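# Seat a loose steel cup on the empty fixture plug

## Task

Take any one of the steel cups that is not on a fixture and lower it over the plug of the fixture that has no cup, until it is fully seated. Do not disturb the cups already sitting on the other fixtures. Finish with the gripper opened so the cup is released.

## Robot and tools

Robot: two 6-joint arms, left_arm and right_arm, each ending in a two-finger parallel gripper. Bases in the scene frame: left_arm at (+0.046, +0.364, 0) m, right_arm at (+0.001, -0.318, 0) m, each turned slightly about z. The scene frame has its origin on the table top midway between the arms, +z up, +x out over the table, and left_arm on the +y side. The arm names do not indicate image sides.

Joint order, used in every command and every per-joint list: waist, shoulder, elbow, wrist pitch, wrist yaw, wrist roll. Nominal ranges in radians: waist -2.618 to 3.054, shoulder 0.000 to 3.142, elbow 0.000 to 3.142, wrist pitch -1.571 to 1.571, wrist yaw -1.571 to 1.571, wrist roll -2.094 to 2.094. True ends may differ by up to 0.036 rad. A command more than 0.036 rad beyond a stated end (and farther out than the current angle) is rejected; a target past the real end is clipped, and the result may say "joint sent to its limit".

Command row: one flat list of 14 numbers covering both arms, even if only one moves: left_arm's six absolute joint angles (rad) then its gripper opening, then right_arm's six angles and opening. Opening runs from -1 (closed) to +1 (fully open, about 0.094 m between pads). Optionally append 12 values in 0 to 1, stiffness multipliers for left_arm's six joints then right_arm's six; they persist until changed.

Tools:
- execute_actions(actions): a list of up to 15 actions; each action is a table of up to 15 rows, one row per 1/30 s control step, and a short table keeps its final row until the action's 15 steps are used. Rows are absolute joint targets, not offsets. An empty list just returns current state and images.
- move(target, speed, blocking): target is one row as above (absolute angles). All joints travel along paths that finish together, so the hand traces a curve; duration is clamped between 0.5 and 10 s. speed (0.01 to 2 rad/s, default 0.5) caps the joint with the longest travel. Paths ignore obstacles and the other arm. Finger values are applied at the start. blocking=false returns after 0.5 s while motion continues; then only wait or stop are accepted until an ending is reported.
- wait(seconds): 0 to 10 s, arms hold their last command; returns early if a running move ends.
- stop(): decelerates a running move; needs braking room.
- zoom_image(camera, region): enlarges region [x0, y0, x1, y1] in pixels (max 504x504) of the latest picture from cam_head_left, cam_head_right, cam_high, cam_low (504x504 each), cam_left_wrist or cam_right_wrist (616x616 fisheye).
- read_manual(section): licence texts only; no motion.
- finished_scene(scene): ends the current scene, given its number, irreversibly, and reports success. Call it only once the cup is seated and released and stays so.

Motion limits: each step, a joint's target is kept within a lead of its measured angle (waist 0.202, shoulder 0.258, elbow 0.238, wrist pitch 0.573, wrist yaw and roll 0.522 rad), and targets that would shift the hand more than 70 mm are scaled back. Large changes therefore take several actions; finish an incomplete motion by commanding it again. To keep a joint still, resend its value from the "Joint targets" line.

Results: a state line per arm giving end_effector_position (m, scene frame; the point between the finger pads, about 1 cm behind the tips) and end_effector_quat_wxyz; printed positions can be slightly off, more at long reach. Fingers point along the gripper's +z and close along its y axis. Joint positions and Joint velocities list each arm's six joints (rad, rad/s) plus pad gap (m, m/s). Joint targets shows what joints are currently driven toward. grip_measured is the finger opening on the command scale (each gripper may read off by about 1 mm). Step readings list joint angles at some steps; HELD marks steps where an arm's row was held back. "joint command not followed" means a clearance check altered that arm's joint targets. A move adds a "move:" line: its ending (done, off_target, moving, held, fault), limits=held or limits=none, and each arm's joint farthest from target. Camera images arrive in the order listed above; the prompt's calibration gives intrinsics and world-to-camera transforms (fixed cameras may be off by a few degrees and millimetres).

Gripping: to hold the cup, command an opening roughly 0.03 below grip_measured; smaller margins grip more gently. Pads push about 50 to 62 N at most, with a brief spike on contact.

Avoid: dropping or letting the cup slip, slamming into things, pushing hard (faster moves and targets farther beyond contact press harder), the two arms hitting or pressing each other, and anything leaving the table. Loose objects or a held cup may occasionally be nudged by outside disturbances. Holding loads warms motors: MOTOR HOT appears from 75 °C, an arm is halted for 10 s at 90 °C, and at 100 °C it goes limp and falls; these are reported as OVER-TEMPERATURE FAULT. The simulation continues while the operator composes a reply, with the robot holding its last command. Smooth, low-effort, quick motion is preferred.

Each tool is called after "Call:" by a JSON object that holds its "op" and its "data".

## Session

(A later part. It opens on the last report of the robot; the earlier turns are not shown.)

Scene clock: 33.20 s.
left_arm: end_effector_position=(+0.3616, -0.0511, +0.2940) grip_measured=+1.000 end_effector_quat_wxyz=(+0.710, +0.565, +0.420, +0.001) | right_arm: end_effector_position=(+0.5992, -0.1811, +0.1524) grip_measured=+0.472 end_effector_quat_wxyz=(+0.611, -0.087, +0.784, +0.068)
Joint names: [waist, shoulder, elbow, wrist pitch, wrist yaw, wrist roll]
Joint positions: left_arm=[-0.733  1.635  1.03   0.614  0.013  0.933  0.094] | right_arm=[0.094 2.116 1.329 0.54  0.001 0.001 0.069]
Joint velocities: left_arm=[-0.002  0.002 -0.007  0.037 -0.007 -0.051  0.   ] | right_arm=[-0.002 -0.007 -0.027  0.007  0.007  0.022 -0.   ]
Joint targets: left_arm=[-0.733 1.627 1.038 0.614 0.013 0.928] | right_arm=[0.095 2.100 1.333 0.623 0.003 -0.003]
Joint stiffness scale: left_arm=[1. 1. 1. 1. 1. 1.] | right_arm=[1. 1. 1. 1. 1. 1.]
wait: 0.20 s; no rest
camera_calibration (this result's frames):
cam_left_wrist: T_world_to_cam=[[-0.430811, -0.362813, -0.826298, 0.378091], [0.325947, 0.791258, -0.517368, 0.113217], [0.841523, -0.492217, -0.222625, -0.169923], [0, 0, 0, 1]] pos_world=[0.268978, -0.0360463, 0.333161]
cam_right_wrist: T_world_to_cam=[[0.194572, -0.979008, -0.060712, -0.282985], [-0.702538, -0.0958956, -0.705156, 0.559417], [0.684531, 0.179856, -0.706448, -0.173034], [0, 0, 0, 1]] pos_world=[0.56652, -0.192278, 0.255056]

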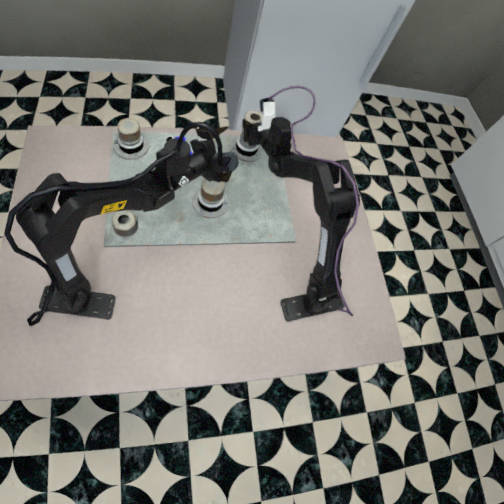

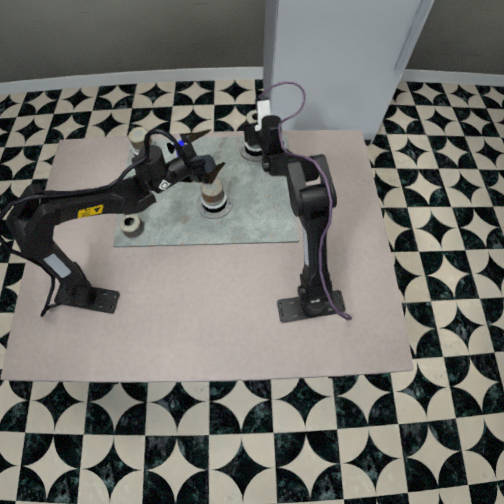

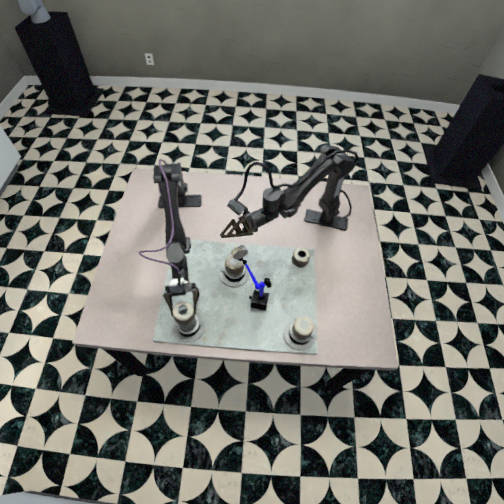

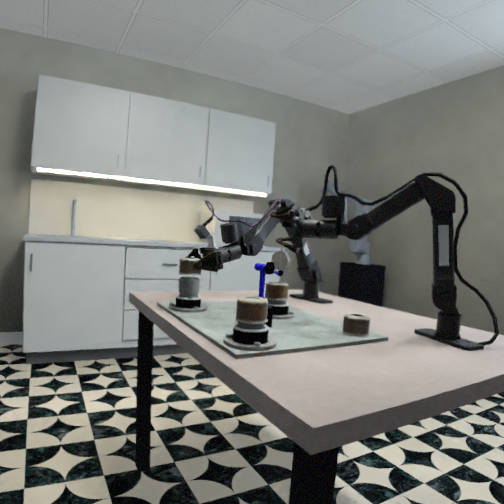

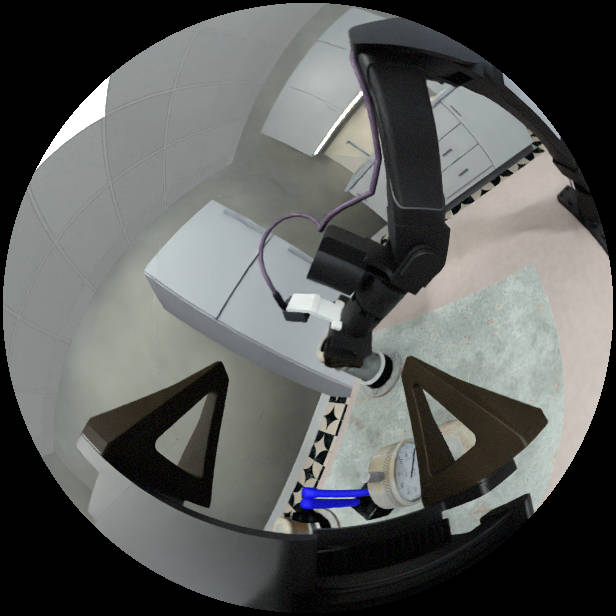

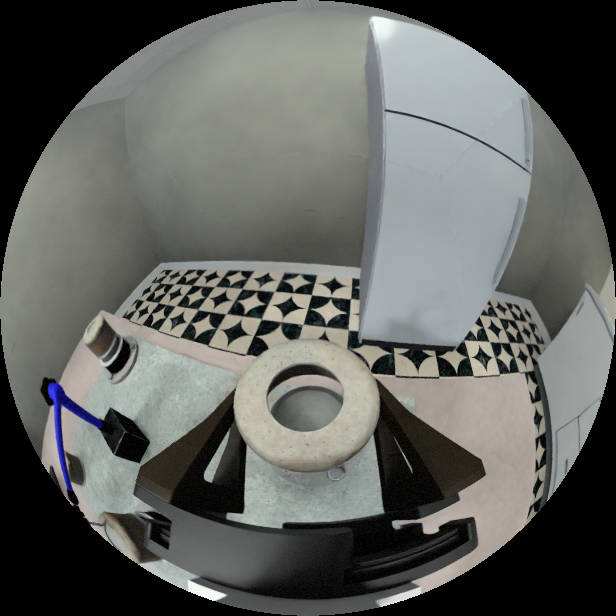

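Call:
{"op": "execute_actions", "data": {"actions": [[[-0.733,1.627,1.038,0.614,0.013,0.928,1,0.093,2.103,1.333,0.626,0.003,-0.003,0.43],[-0.733,1.627,1.038,0.614,0.013,0.928,1,0.093,2.106,1.332,0.630,0.003,-0.003,0.43],[-0.733,1.627,1.038,0.614,0.013,0.928,1,0.093,2.108,1.331,0.633,0.003,-0.003,0.43],[-0.733,1.627,1.038,0.614,0.013,0.928,1,0.093,2.111,1.330,0.637,0.003,-0.003,0.43],[-0.733,1.627,1.038,0.614,0.013,0.928,1,0.093,2.113,1.329,0.640,0.003,-0.003,0.43],[-0.733,1.627,1.038,0.614,0.013,0.928,1,0.093,2.116,1.328,0.644,0.003,-0.003,0.43],[-0.733,1.627,1.038,0.614,0.013,0.928,1,0.093,2.118,1.326,0.648,0.003,-0.003,0.43],[-0.733,1.627,1.038,0.614,0.013,0.928,1,0.093,2.121,1.325,0.651,0.003,-0.003,0.43],[-0.733,1.627,1.038,0.614,0.013,0.928,1,0.093,2.124,1.324,0.655,0.003,-0.003,0.43],[-0.733,1.627,1.038,0.614,0.013,0.928,1,0.093,2.126,1.322,0.658,0.003,-0.003,0.43],[-0.733,1.627,1.038,0.614,0.013,0.928,1,0.093,2.129,1.321,0.662,0.003,-0.003,0.43],[-0.733,1.627,1.038,0.614,0.013,0.928,1,0.093,2.131,1.320,0.665,0.003,-0.003,0.43],[-0.733,1.627,1.038,0.614,0.013,0.928,1,0.093,2.134,1.319,0.669,0.003,-0.003,0.43],[-0.733,1.627,1.038,0.614,0.013,0.928,1,0.093,2.136,1.317,0.672,0.003,-0.003,0.43],[-0.733,1.627,1.038,0.614,0.013,0.928,1,0.093,2.139,1.316,0.676,0.003,-0.003,0.43]],[[-0.733,1.627,1.038,0.614,0.013,0.928,1,0.093,2.142,1.315,0.680,0.003,-0.003,0.43],[-0.733,1.627,1.038,0.614,0.013,0.928,1,0.093,2.145,1.313,0.685,0.003,-0.003,0.43],[-0.733,1.627,1.038,0.614,0.013,0.928,1,0.093,2.148,1.312,0.689,0.003,-0.003,0.43],[-0.733,1.627,1.038,0.614,0.013,0.928,1,0.093,2.151,1.311,0.694,0.003,-0.003,0.43],[-0.733,1.627,1.038,0.614,0.013,0.928,1,0.093,2.154,1.309,0.698,0.003,-0.003,0.43],[-0.733,1.627,1.038,0.614,0.013,0.928,1,0.093,2.157,1.308,0.702,0.003,-0.003,0.43],[-0.733,1.627,1.038,0.614,0.013,0.928,1,0.093,2.160,1.307,0.707,0.003,-0.003,0.43],[-0.733,1.627,1.038,0.614,0.013,0.928,1,0.093,2.164,1.305,0.711,0.003,-0.003,0.43],[-0.733,1.627,1.038,0.614,0.013,0.928,1,0.093,2.167,1.304,0.716,0.003,-0.003,0.43],[-0.733,1.627,1.038,0.614,0.013,0.928,1,0.093,2.170,1.303,0.720,0.003,-0.003,0.43],[-0.733,1.627,1.038,0.614,0.013,0.928,1,0.093,2.173,1.301,0.724,0.003,-0.003,0.43],[-0.733,1.627,1.038,0.614,0.013,0.928,1,0.093,2.176,1.300,0.729,0.003,-0.003,0.43],[-0.733,1.627,1.038,0.614,0.013,0.928,1,0.093,2.179,1.299,0.733,0.003,-0.003,0.43],[-0.733,1.627,1.038,0.614,0.013,0.928,1,0.093,2.182,1.297,0.738,0.003,-0.003,0.43],[-0.733,1.627,1.038,0.614,0.013,0.928,1,0.093,2.185,1.296,0.742,0.003,-0.003,0.43]]]}}

Call:
{"op": "wait", "data": {"seconds": 0.2}}

Call:
{"op": "zoom_image", "data": {"camera": "cam_low", "region": [155, 240, 235, 320]}}

Call:
{"op": "zoom_image", "data": {"camera": "cam_right_wrist", "region": [220, 330, 400, 520]}}

Scene clock: 38.73 s.
left_arm: end_effector_position=(+0.3616, -0.0511, +0.2940) grip_measured=+1.000 end_effector_quat_wxyz=(+0.710, +0.565, +0.420, +0.001) | right_arm: end_effector_position=(+0.6005, -0.1808, +0.1175) grip_measured=+0.472 end_effector_quat_wxyz=(+0.608, -0.088, +0.786, +0.068)
Joint names: [waist, shoulder, elbow, wrist pitch, wrist yaw, wrist roll]
Joint positions: left_arm=[-0.733  1.635  1.03   0.614  0.013  0.933  0.094] | right_arm=[0.094 2.193 1.299 0.641 0.001 0.001 0.069]
Joint velocities: left_arm=[ 0.012 -0.012  0.007 -0.007 -0.022  0.007  0.   ] | right_arm=[ 0.002  0.066 -0.042  0.11  -0.007 -0.081 -0.   ]
Joint targets: left_arm=[-0.733 1.627 1.038 0.614 0.013 0.928] | right_arm=[0.093 2.185 1.296 0.742 0.003 -0.003]
Joint stiffness scale: left_arm=[1. 1. 1. 1. 1. 1.] | right_arm=[1. 1. 1. 1. 1. 1.]
Step readings (joint positions; steps 1 to 15: 1st action; 16 to 30: 2nd action):
0: left_arm=[-0.733 1.635 1.030 0.614 0.013 0.933] | right_arm=[0.094 2.116 1.329 0.541 0.001 0.001]
1: left_arm=[-0.733 1.635 1.030 0.614 0.013 0.933] | right_arm=[0.094 2.116 1.329 0.542 0.001 0.001]
2: left_arm=[-0.733 1.635 1.030 0.614 0.013 0.933] | right_arm=[0.094 2.116 1.329 0.542 0.001 0.001]
4: left_arm=[-0.733 1.635 1.030 0.614 0.013 0.933] | right_arm=[0.094 2.116 1.329 0.545 0.001 0.001]
8: left_arm=[-0.733 1.635 1.030 0.614 0.013 0.933] | right_arm=[0.094 2.124 1.329 0.562 0.001 0.001]
15: left_arm=[-0.733 1.635 1.030 0.614 0.013 0.933] | right_arm=[0.094 2.148 1.324 0.582 0.001 0.001]
16: left_arm=[-0.733 1.635 1.030 0.614 0.013 0.933] | right_arm=[0.094 2.150 1.320 0.586 0.001 0.001]
17: left_arm=[-0.733 1.635 1.030 0.614 0.013 0.933] | right_arm=[0.094 2.152 1.317 0.589 0.001 0.001]
19: left_arm=[-0.733 1.635 1.030 0.614 0.013 0.933] | right_arm=[0.094 2.159 1.313 0.596 0.001 0.001]
23: left_arm=[-0.733 1.635 1.030 0.614 0.013 0.933] | right_arm=[0.094 2.172 1.307 0.611 0.001 0.001]
30: Joint positions above
camera_calibration (this result's frames):
cam_left_wrist: T_world_to_cam=[[-0.430811, -0.362813, -0.826298, 0.378091], [0.325947, 0.791258, -0.517368, 0.113217], [0.841523, -0.492217, -0.222625, -0.169923], [0, 0, 0, 1]] pos_world=[0.268978, -0.0360463, 0.333161]
cam_right_wrist: T_world_to_cam=[[0.194233, -0.979085, -0.060555, -0.284895], [-0.706461, -0.0967874, -0.701103, 0.537496], [0.680578, 0.178957, -0.710484, -0.195949], [0, 0, 0, 1]] pos_world=[0.568414, -0.191847, 0.22037]

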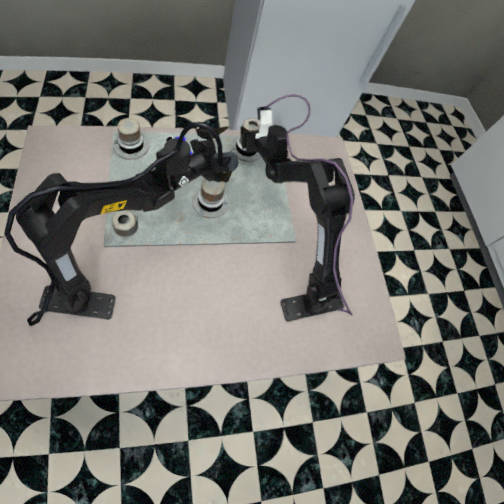

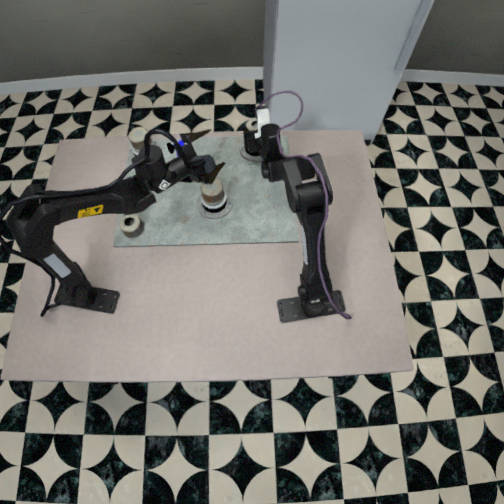

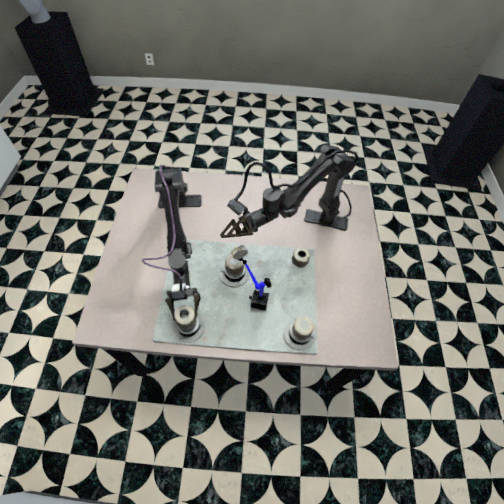

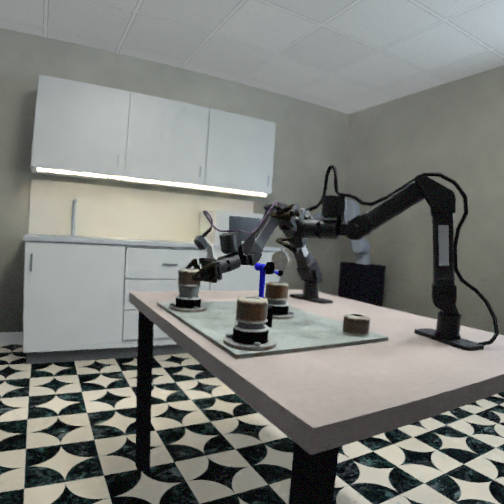

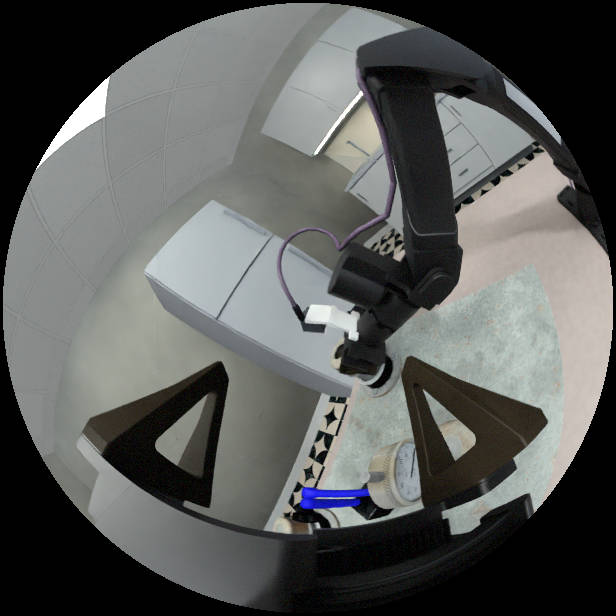

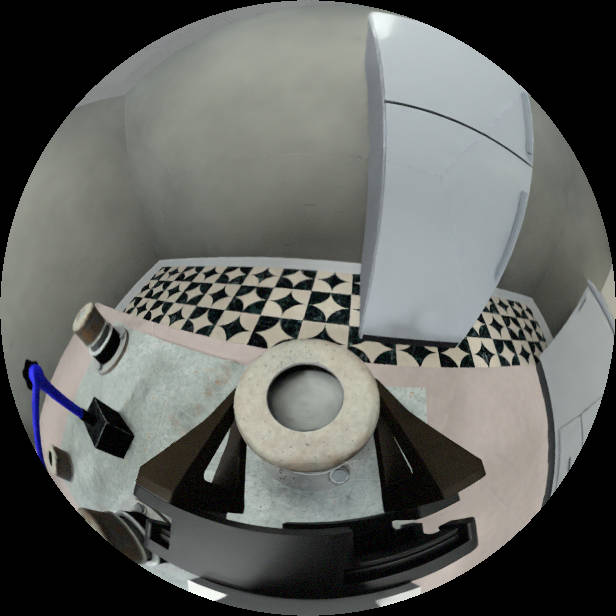

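Scene clock: 38.93 s.
left_arm: end_effector_position=(+0.3616, -0.0511, +0.2940) grip_measured=+1.000 end_effector_quat_wxyz=(+0.710, +0.565, +0.420, +0.001) | right_arm: end_effector_position=(+0.6004, -0.1808, +0.1135) grip_measured=+0.472 end_effector_quat_wxyz=(+0.608, -0.088, +0.786, +0.068)
Joint names: [waist, shoulder, elbow, wrist pitch, wrist yaw, wrist roll]
Joint positions: left_arm=[-0.733  1.635  1.03   0.614  0.013  0.933  0.094] | right_arm=[0.094 2.201 1.295 0.652 0.001 0.001 0.069]
Joint velocities: left_arm=[ 0.002  0.002  0.002 -0.095 -0.037  0.007  0.   ] | right_arm=[ 0.002 -0.012 -0.027  0.037 -0.037 -0.037  0.001]
Joint targets: left_arm=[-0.733 1.627 1.038 0.614 0.013 0.928] | right_arm=[0.093 2.185 1.296 0.742 0.003 -0.003]
Joint stiffness scale: left_arm=[1. 1. 1. 1. 1. 1.] | right_arm=[1. 1. 1. 1. 1. 1.]
wait: 0.20 s; no rest
camera_calibration (this result's frames):
cam_left_wrist: T_world_to_cam=[[-0.430811, -0.362813, -0.826298, 0.378091], [0.325947, 0.791258, -0.517368, 0.113217], [0.841523, -0.492217, -0.222625, -0.169923], [0, 0, 0, 1]] pos_world=[0.268978, -0.0360463, 0.333161]
cam_right_wrist: T_world_to_cam=[[0.194143, -0.979105, -0.0605128, -0.285097], [-0.707503, -0.0970243, -0.700018, 0.535044], [0.67952, 0.178717, -0.711557, -0.198003], [0, 0, 0, 1]] pos_world=[0.568442, -0.191841, 0.216399]

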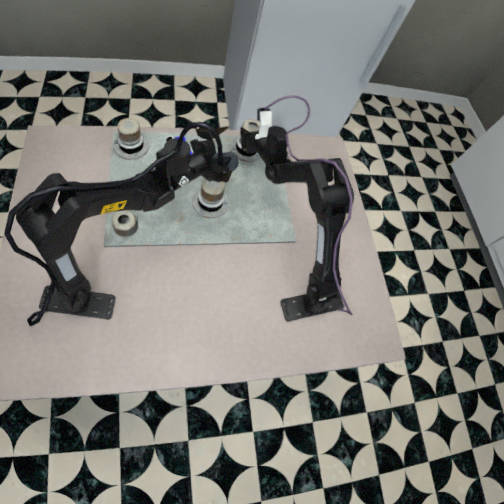

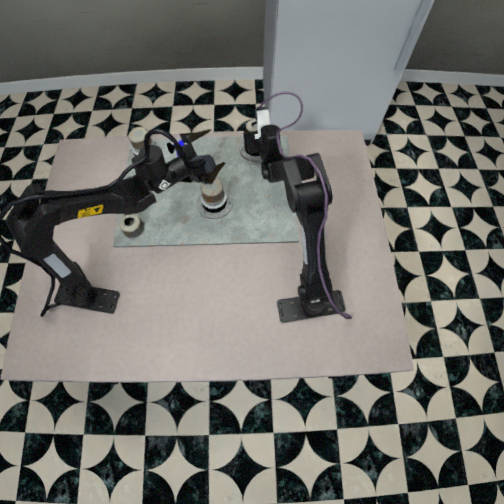

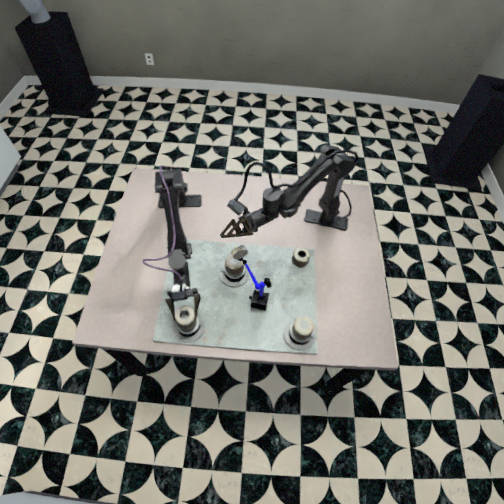

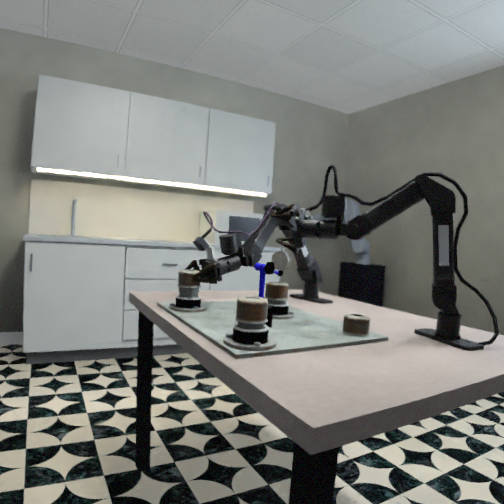

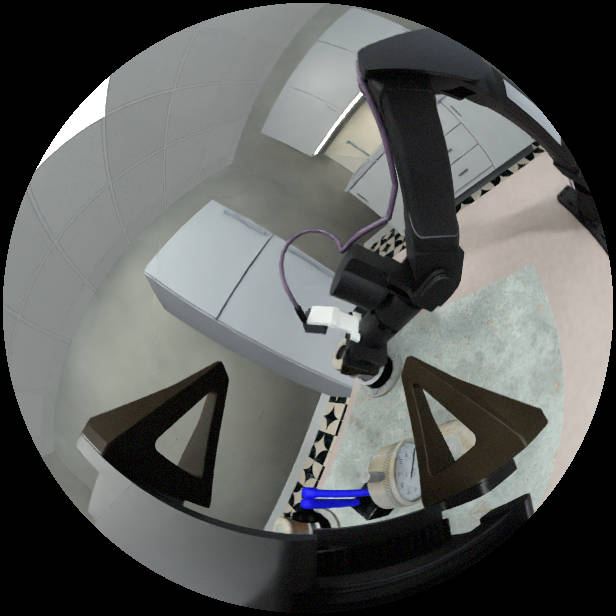

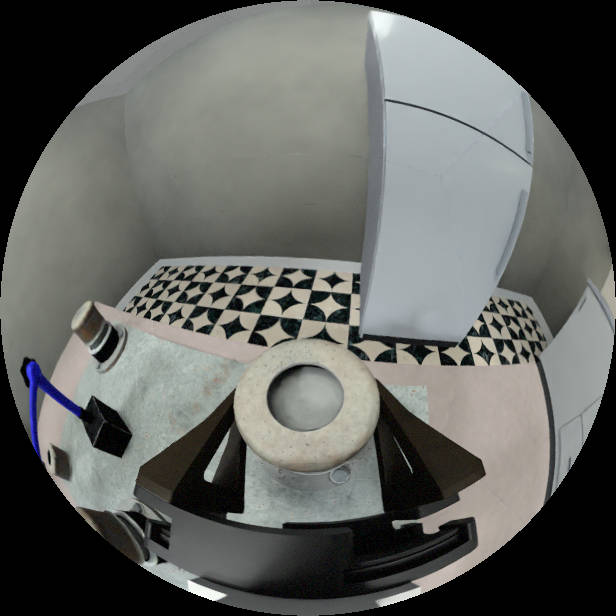

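Region (155, 240, 235, 320) of cam_low's 504x504 image, scaled by 6.300, with more detail than that image has.

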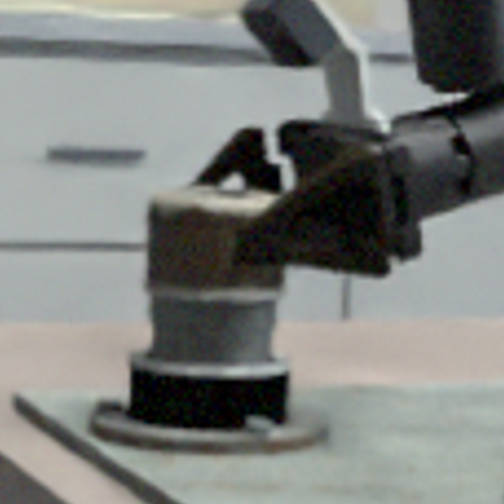

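Region (220, 330, 400, 520) of cam_right_wrist's 616x616 image, scaled by 2.653, with more detail than that image has; it fills the left 477 columns of this view, and the rest is white.

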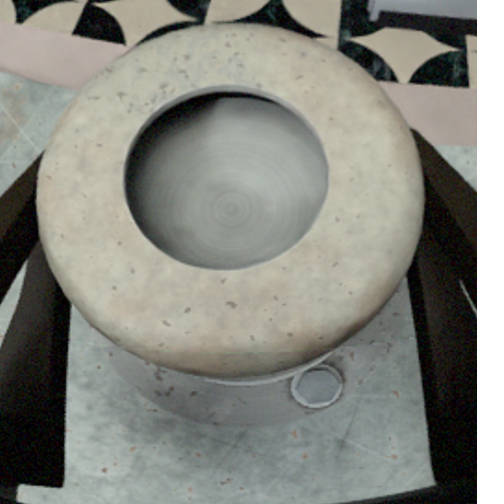

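Call:
{"op": "execute_actions", "data": {"actions": [[[-0.733,1.627,1.038,0.614,0.013,0.928,1,0.093,2.189,1.295,0.747,0.003,-0.003,0.43],[-0.733,1.627,1.038,0.614,0.013,0.928,1,0.093,2.193,1.294,0.752,0.003,-0.003,0.43],[-0.733,1.627,1.038,0.614,0.013,0.928,1,0.093,2.197,1.292,0.757,0.003,-0.003,0.43],[-0.733,1.627,1.038,0.614,0.013,0.928,1,0.093,2.201,1.291,0.762,0.003,-0.003,0.43],[-0.733,1.627,1.038,0.614,0.013,0.928,1,0.093,2.205,1.290,0.768,0.003,-0.003,0.43],[-0.733,1.627,1.038,0.614,0.013,0.928,1,0.093,2.209,1.289,0.773,0.003,-0.003,0.43],[-0.733,1.627,1.038,0.614,0.013,0.928,1,0.093,2.213,1.287,0.778,0.003,-0.003,0.43],[-0.733,1.627,1.038,0.614,0.013,0.928,1,0.093,2.217,1.286,0.783,0.003,-0.003,0.43],[-0.733,1.627,1.038,0.614,0.013,0.928,1,0.093,2.221,1.285,0.788,0.003,-0.003,0.43],[-0.733,1.627,1.038,0.614,0.013,0.928,1,0.093,2.224,1.284,0.792,0.003,-0.003,0.43],[-0.733,1.627,1.038,0.614,0.013,0.928,1,0.093,2.227,1.283,0.796,0.003,-0.003,0.43],[-0.733,1.627,1.038,0.614,0.013,0.928,1,0.093,2.230,1.282,0.800,0.003,-0.003,0.43],[-0.733,1.627,1.038,0.614,0.013,0.928,1,0.093,2.232,1.282,0.802,0.003,-0.003,0.43],[-0.733,1.627,1.038,0.614,0.013,0.928,1,0.093,2.234,1.281,0.804,0.003,-0.003,0.43]],[[-0.733,1.627,1.038,0.614,0.013,0.928,1,0.093,2.234,1.281,0.804,0.003,-0.003,0.43],[-0.733,1.627,1.038,0.614,0.013,0.928,1,0.093,2.234,1.281,0.80,0.003,-0.003,0.43],[-0.733,1.627,1.038,0.614,0.013,0.928,1,0.093,2.234,1.281,0.79,0.003,-0.003,0.43],[-0.733,1.627,1.038,0.614,0.013,0.928,1,0.093,2.234,1.281,0.78,0.003,-0.003,0.43],[-0.733,1.627,1.038,0.614,0.013,0.928,1,0.093,2.234,1.281,0.77,0.003,-0.003,0.43],[-0.733,1.627,1.038,0.614,0.013,0.928,1,0.093,2.234,1.281,0.76,0.003,-0.003,0.43],[-0.733,1.627,1.038,0.614,0.013,0.928,1,0.093,2.234,1.281,0.75,0.003,-0.003,0.43],[-0.733,1.627,1.038,0.614,0.013,0.928,1,0.093,2.234,1.281,0.745,0.003,-0.003,0.5],[-0.733,1.627,1.038,0.614,0.013,0.928,1,0.093,2.234,1.281,0.745,0.003,-0.003,0.65],[-0.733,1.627,1.038,0.614,0.013,0.928,1,0.093,2.234,1.281,0.745,0.003,-0.003,0.8],[-0.733,1.627,1.038,0.614,0.013,0.928,1,0.093,2.234,1.281,0.745,0.003,-0.003,1]]]}}

Call:
{"op": "zoom_image", "data": {"camera": "cam_low", "region": [155, 240, 235, 320]}}

Call:
{"op": "zoom_image", "data": {"camera": "cam_right_wrist", "region": [220, 330, 400, 520]}}

Scene clock: 44.03 s.
left_arm: end_effector_position=(+0.3616, -0.0511, +0.2940) grip_measured=+1.000 end_effector_quat_wxyz=(+0.710, +0.565, +0.420, +0.001) | right_arm: end_effector_position=(+0.6000, -0.1809, +0.0944) grip_measured=+1.000 end_effector_quat_wxyz=(+0.609, -0.088, +0.785, +0.068)
Joint names: [waist, shoulder, elbow, wrist pitch, wrist yaw, wrist roll]
Joint positions: left_arm=[-0.733  1.635  1.03   0.614  0.013  0.933  0.094] | right_arm=[0.094 2.248 1.278 0.719 0.001 0.001 0.094]
Joint velocities: left_arm=[-0.002 -0.017 -0.007  0.007 -0.022 -0.007  0.   ] | right_arm=[ 0.002 -0.007 -0.007 -0.007  0.037  0.037  0.   ]
Joint targets: left_arm=[-0.733 1.627 1.038 0.614 0.013 0.928] | right_arm=[0.093 2.234 1.281 0.745 0.003 -0.003]
Joint stiffness scale: left_arm=[1. 1. 1. 1. 1. 1.] | right_arm=[1. 1. 1. 1. 1. 1.]
Step readings (joint positions; steps 1 to 15: 1st action; 16 to 30: 2nd action):
0: left_arm=[-0.733 1.635 1.030 0.614 0.013 0.933] | right_arm=[0.094 2.201 1.295 0.654 0.001 0.001]
1: left_arm=[-0.733 1.635 1.030 0.614 0.013 0.933] | right_arm=[0.094 2.201 1.295 0.654 0.001 0.001]
2: left_arm=[-0.733 1.635 1.030 0.614 0.013 0.933] | right_arm=[0.094 2.201 1.295 0.655 0.001 0.001]
4: left_arm=[-0.733 1.635 1.030 0.614 0.013 0.933] | right_arm=[0.094 2.203 1.294 0.658 0.001 0.001]
8: left_arm=[-0.733 1.635 1.030 0.614 0.013 0.933] | right_arm=[0.094 2.209 1.286 0.686 0.001 0.001]
15: left_arm=[-0.733 1.635 1.030 0.614 0.013 0.933] | right_arm=[0.094 2.227 1.278 0.720 0.001 0.001]
16: left_arm=[-0.733 1.635 1.030 0.614 0.013 0.933] | right_arm=[0.094 2.230 1.278 0.721 0.001 0.001]
17: left_arm=[-0.733 1.635 1.030 0.614 0.013 0.933] | right_arm=[0.094 2.233 1.278 0.722 0.001 0.001]
19: left_arm=[-0.733 1.635 1.030 0.614 0.013 0.933] | right_arm=[0.094 2.240 1.278 0.722 0.001 0.001]
23: left_arm=[-0.733 1.635 1.030 0.614 0.013 0.933] | right_arm=[0.094 2.248 1.278 0.718 0.001 0.001]
30: Joint positions above
camera_calibration (this result's frames):
cam_left_wrist: T_world_to_cam=[[-0.430811, -0.362813, -0.826298, 0.378091], [0.325947, 0.791258, -0.517368, 0.113217], [0.841523, -0.492217, -0.222625, -0.169923], [0, 0, 0, 1]] pos_world=[0.268978, -0.0360463, 0.333161]
cam_right_wrist: T_world_to_cam=[[0.194346, -0.979059, -0.0606076, -0.286366], [-0.705156, -0.0964907, -0.702456, 0.520358], [0.681898, 0.179257, -0.709142, -0.212907], [0, 0, 0, 1]] pos_world=[0.567768, -0.191994, 0.197191]

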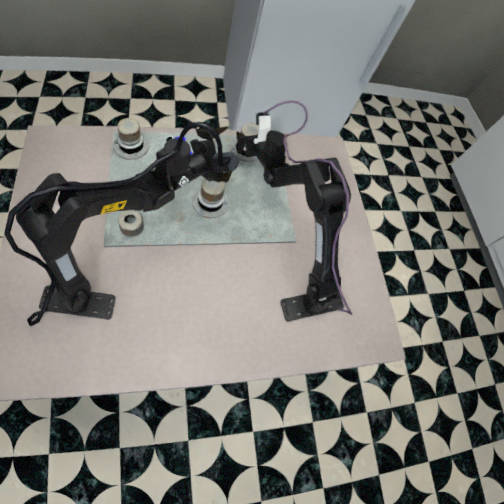

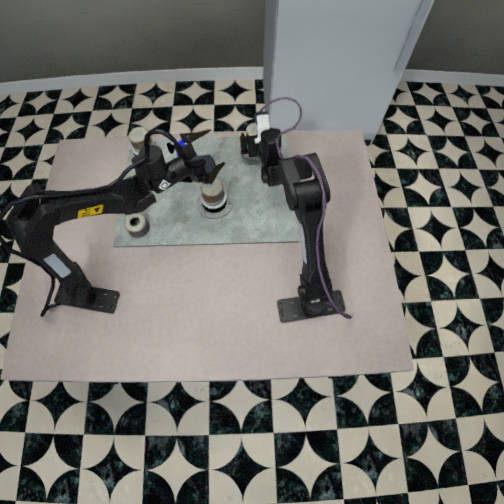

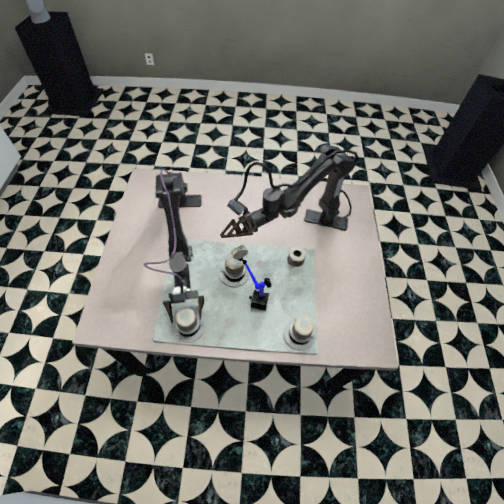

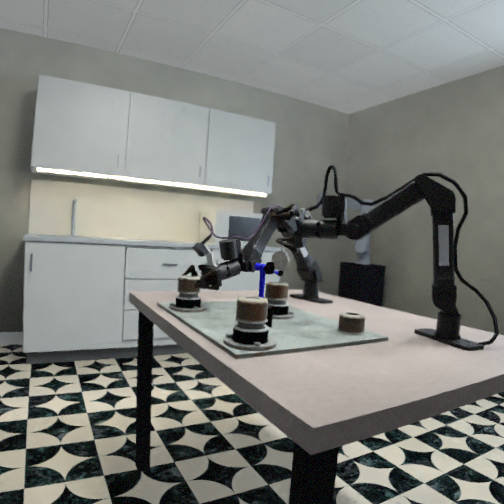

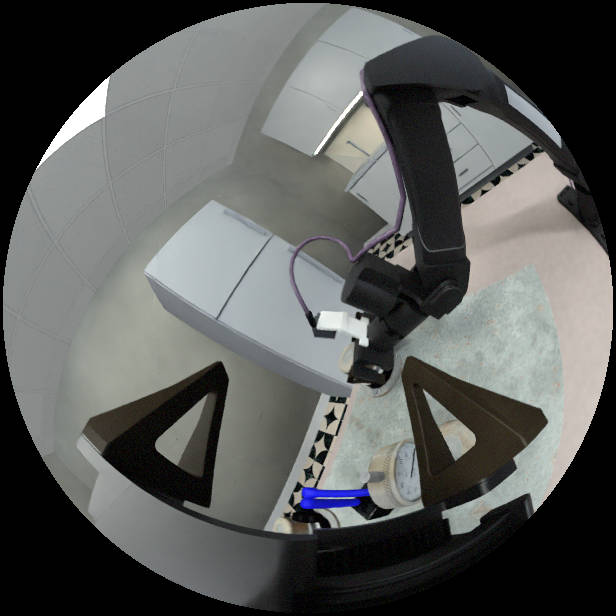

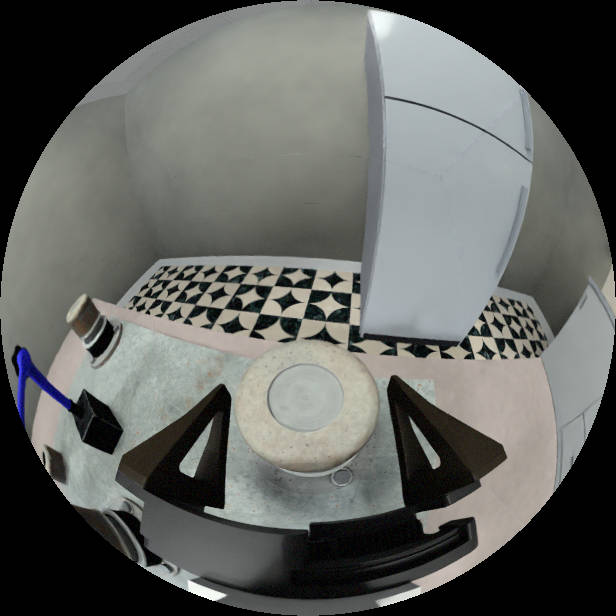

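Region (155, 240, 235, 320) of cam_low's 504x504 image, scaled by 6.300, with more detail than that image has.

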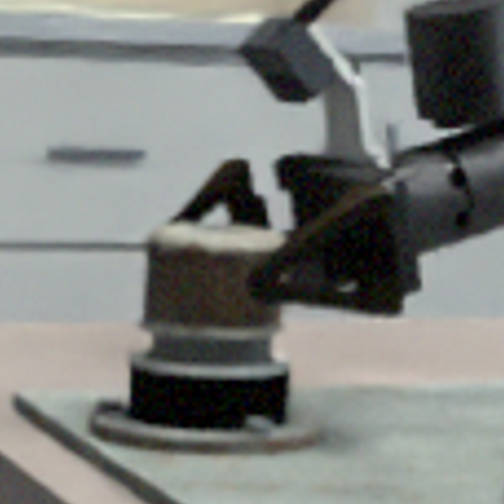

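Region (220, 330, 400, 520) of cam_right_wrist's 616x616 image, scaled by 2.653, with more detail than that image has; it fills the left 477 columns of this view, and the rest is white.

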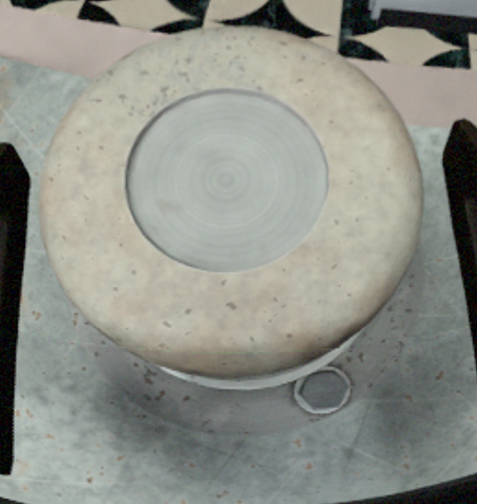

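Seated and released. Short retreat, then finish.

Call:
{"op": "move", "data": {"target": [-0.733,1.627,1.038,0.614,0.013,0.928,1, 0.093,2.05,1.19,0.72,0.003,-0.003,1], "speed": 0.6}}

Call:
{"op": "finished_scene", "data": {"scene": 2}}

Scene clock: 45.57 s.
left_arm: end_effector_position=(+0.3616, -0.0511, +0.2940) grip_measured=+1.000 end_effector_quat_wxyz=(+0.710, +0.565, +0.420, +0.001) | right_arm: end_effector_position=(+0.5825, -0.1849, +0.1652) grip_measured=+1.000 end_effector_quat_wxyz=(+0.648, -0.084, +0.754, +0.073)
Joint names: [waist, shoulder, elbow, wrist pitch, wrist yaw, wrist roll]
Joint positions: left_arm=[-0.733  1.635  1.03   0.614  0.013  0.933  0.094] | right_arm=[0.094 2.069 1.202 0.715 0.001 0.001 0.094]
Joint velocities: left_arm=[-0.002  0.022 -0.007  0.007  0.007 -0.022  0.   ] | right_arm=[-0.007 -0.002 -0.012 -0.022 -0.007  0.051  0.   ]
Joint targets: left_arm=[-0.733 1.627 1.038 0.614 0.013 0.928] | right_arm=[0.093 2.050 1.190 0.720 0.003 -0.003]
Joint stiffness scale: left_arm=[1. 1. 1. 1. 1. 1.] | right_arm=[1. 1. 1. 1. 1. 1.]
move: done; limits=none; left_arm: farthest joint: the shoulder, 0.008 radians from its target (0.008 radians at the start); right_arm: farthest joint: the shoulder, 0.019 radians from its target (0.198 radians at the start)
camera_calibration (this result's frames):
cam_left_wrist: T_world_to_cam=[[-0.430811, -0.362813, -0.826298, 0.378091], [0.325947, 0.791258, -0.517368, 0.113217], [0.841523, -0.492217, -0.222625, -0.169923], [0, 0, 0, 1]] pos_world=[0.268978, -0.0360463, 0.333161]
cam_right_wrist: T_world_to_cam=[[0.200353, -0.977693, -0.0630404, -0.285419], [-0.633644, -0.0802359, -0.769453, 0.529687], [0.747231, 0.194108, -0.635585, -0.197495], [0, 0, 0, 1]] pos_world=[0.540392, -0.198217, 0.264052]

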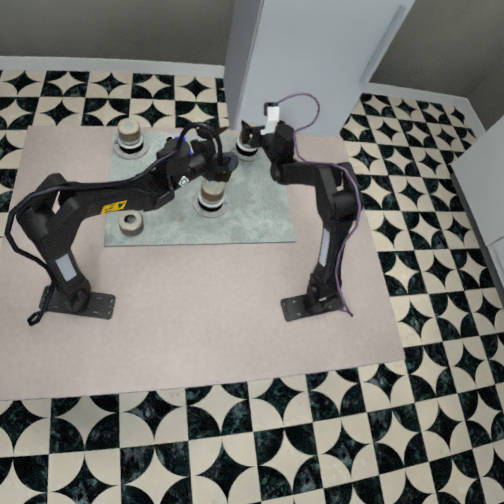

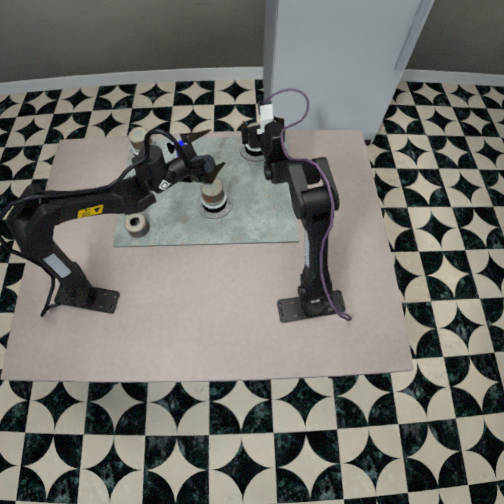

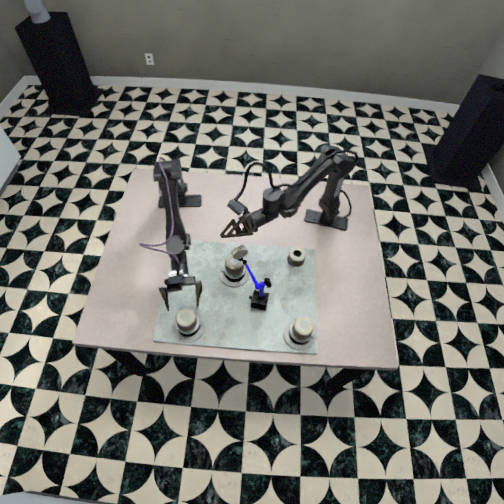

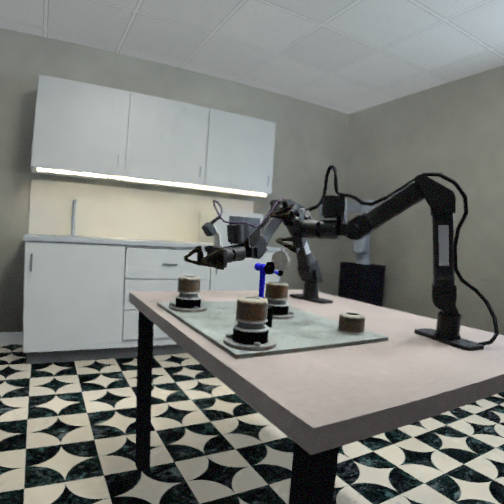

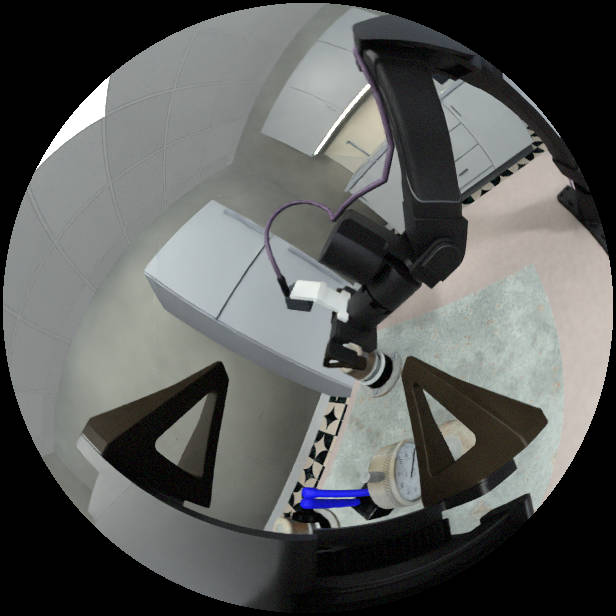

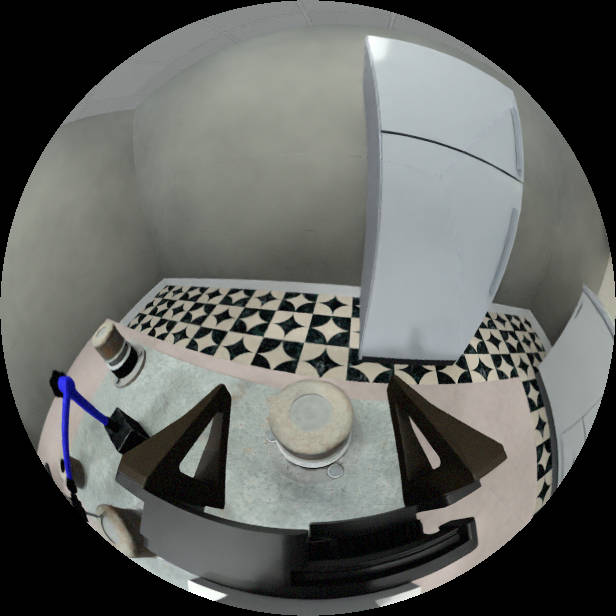

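The scene is finished: the task was done.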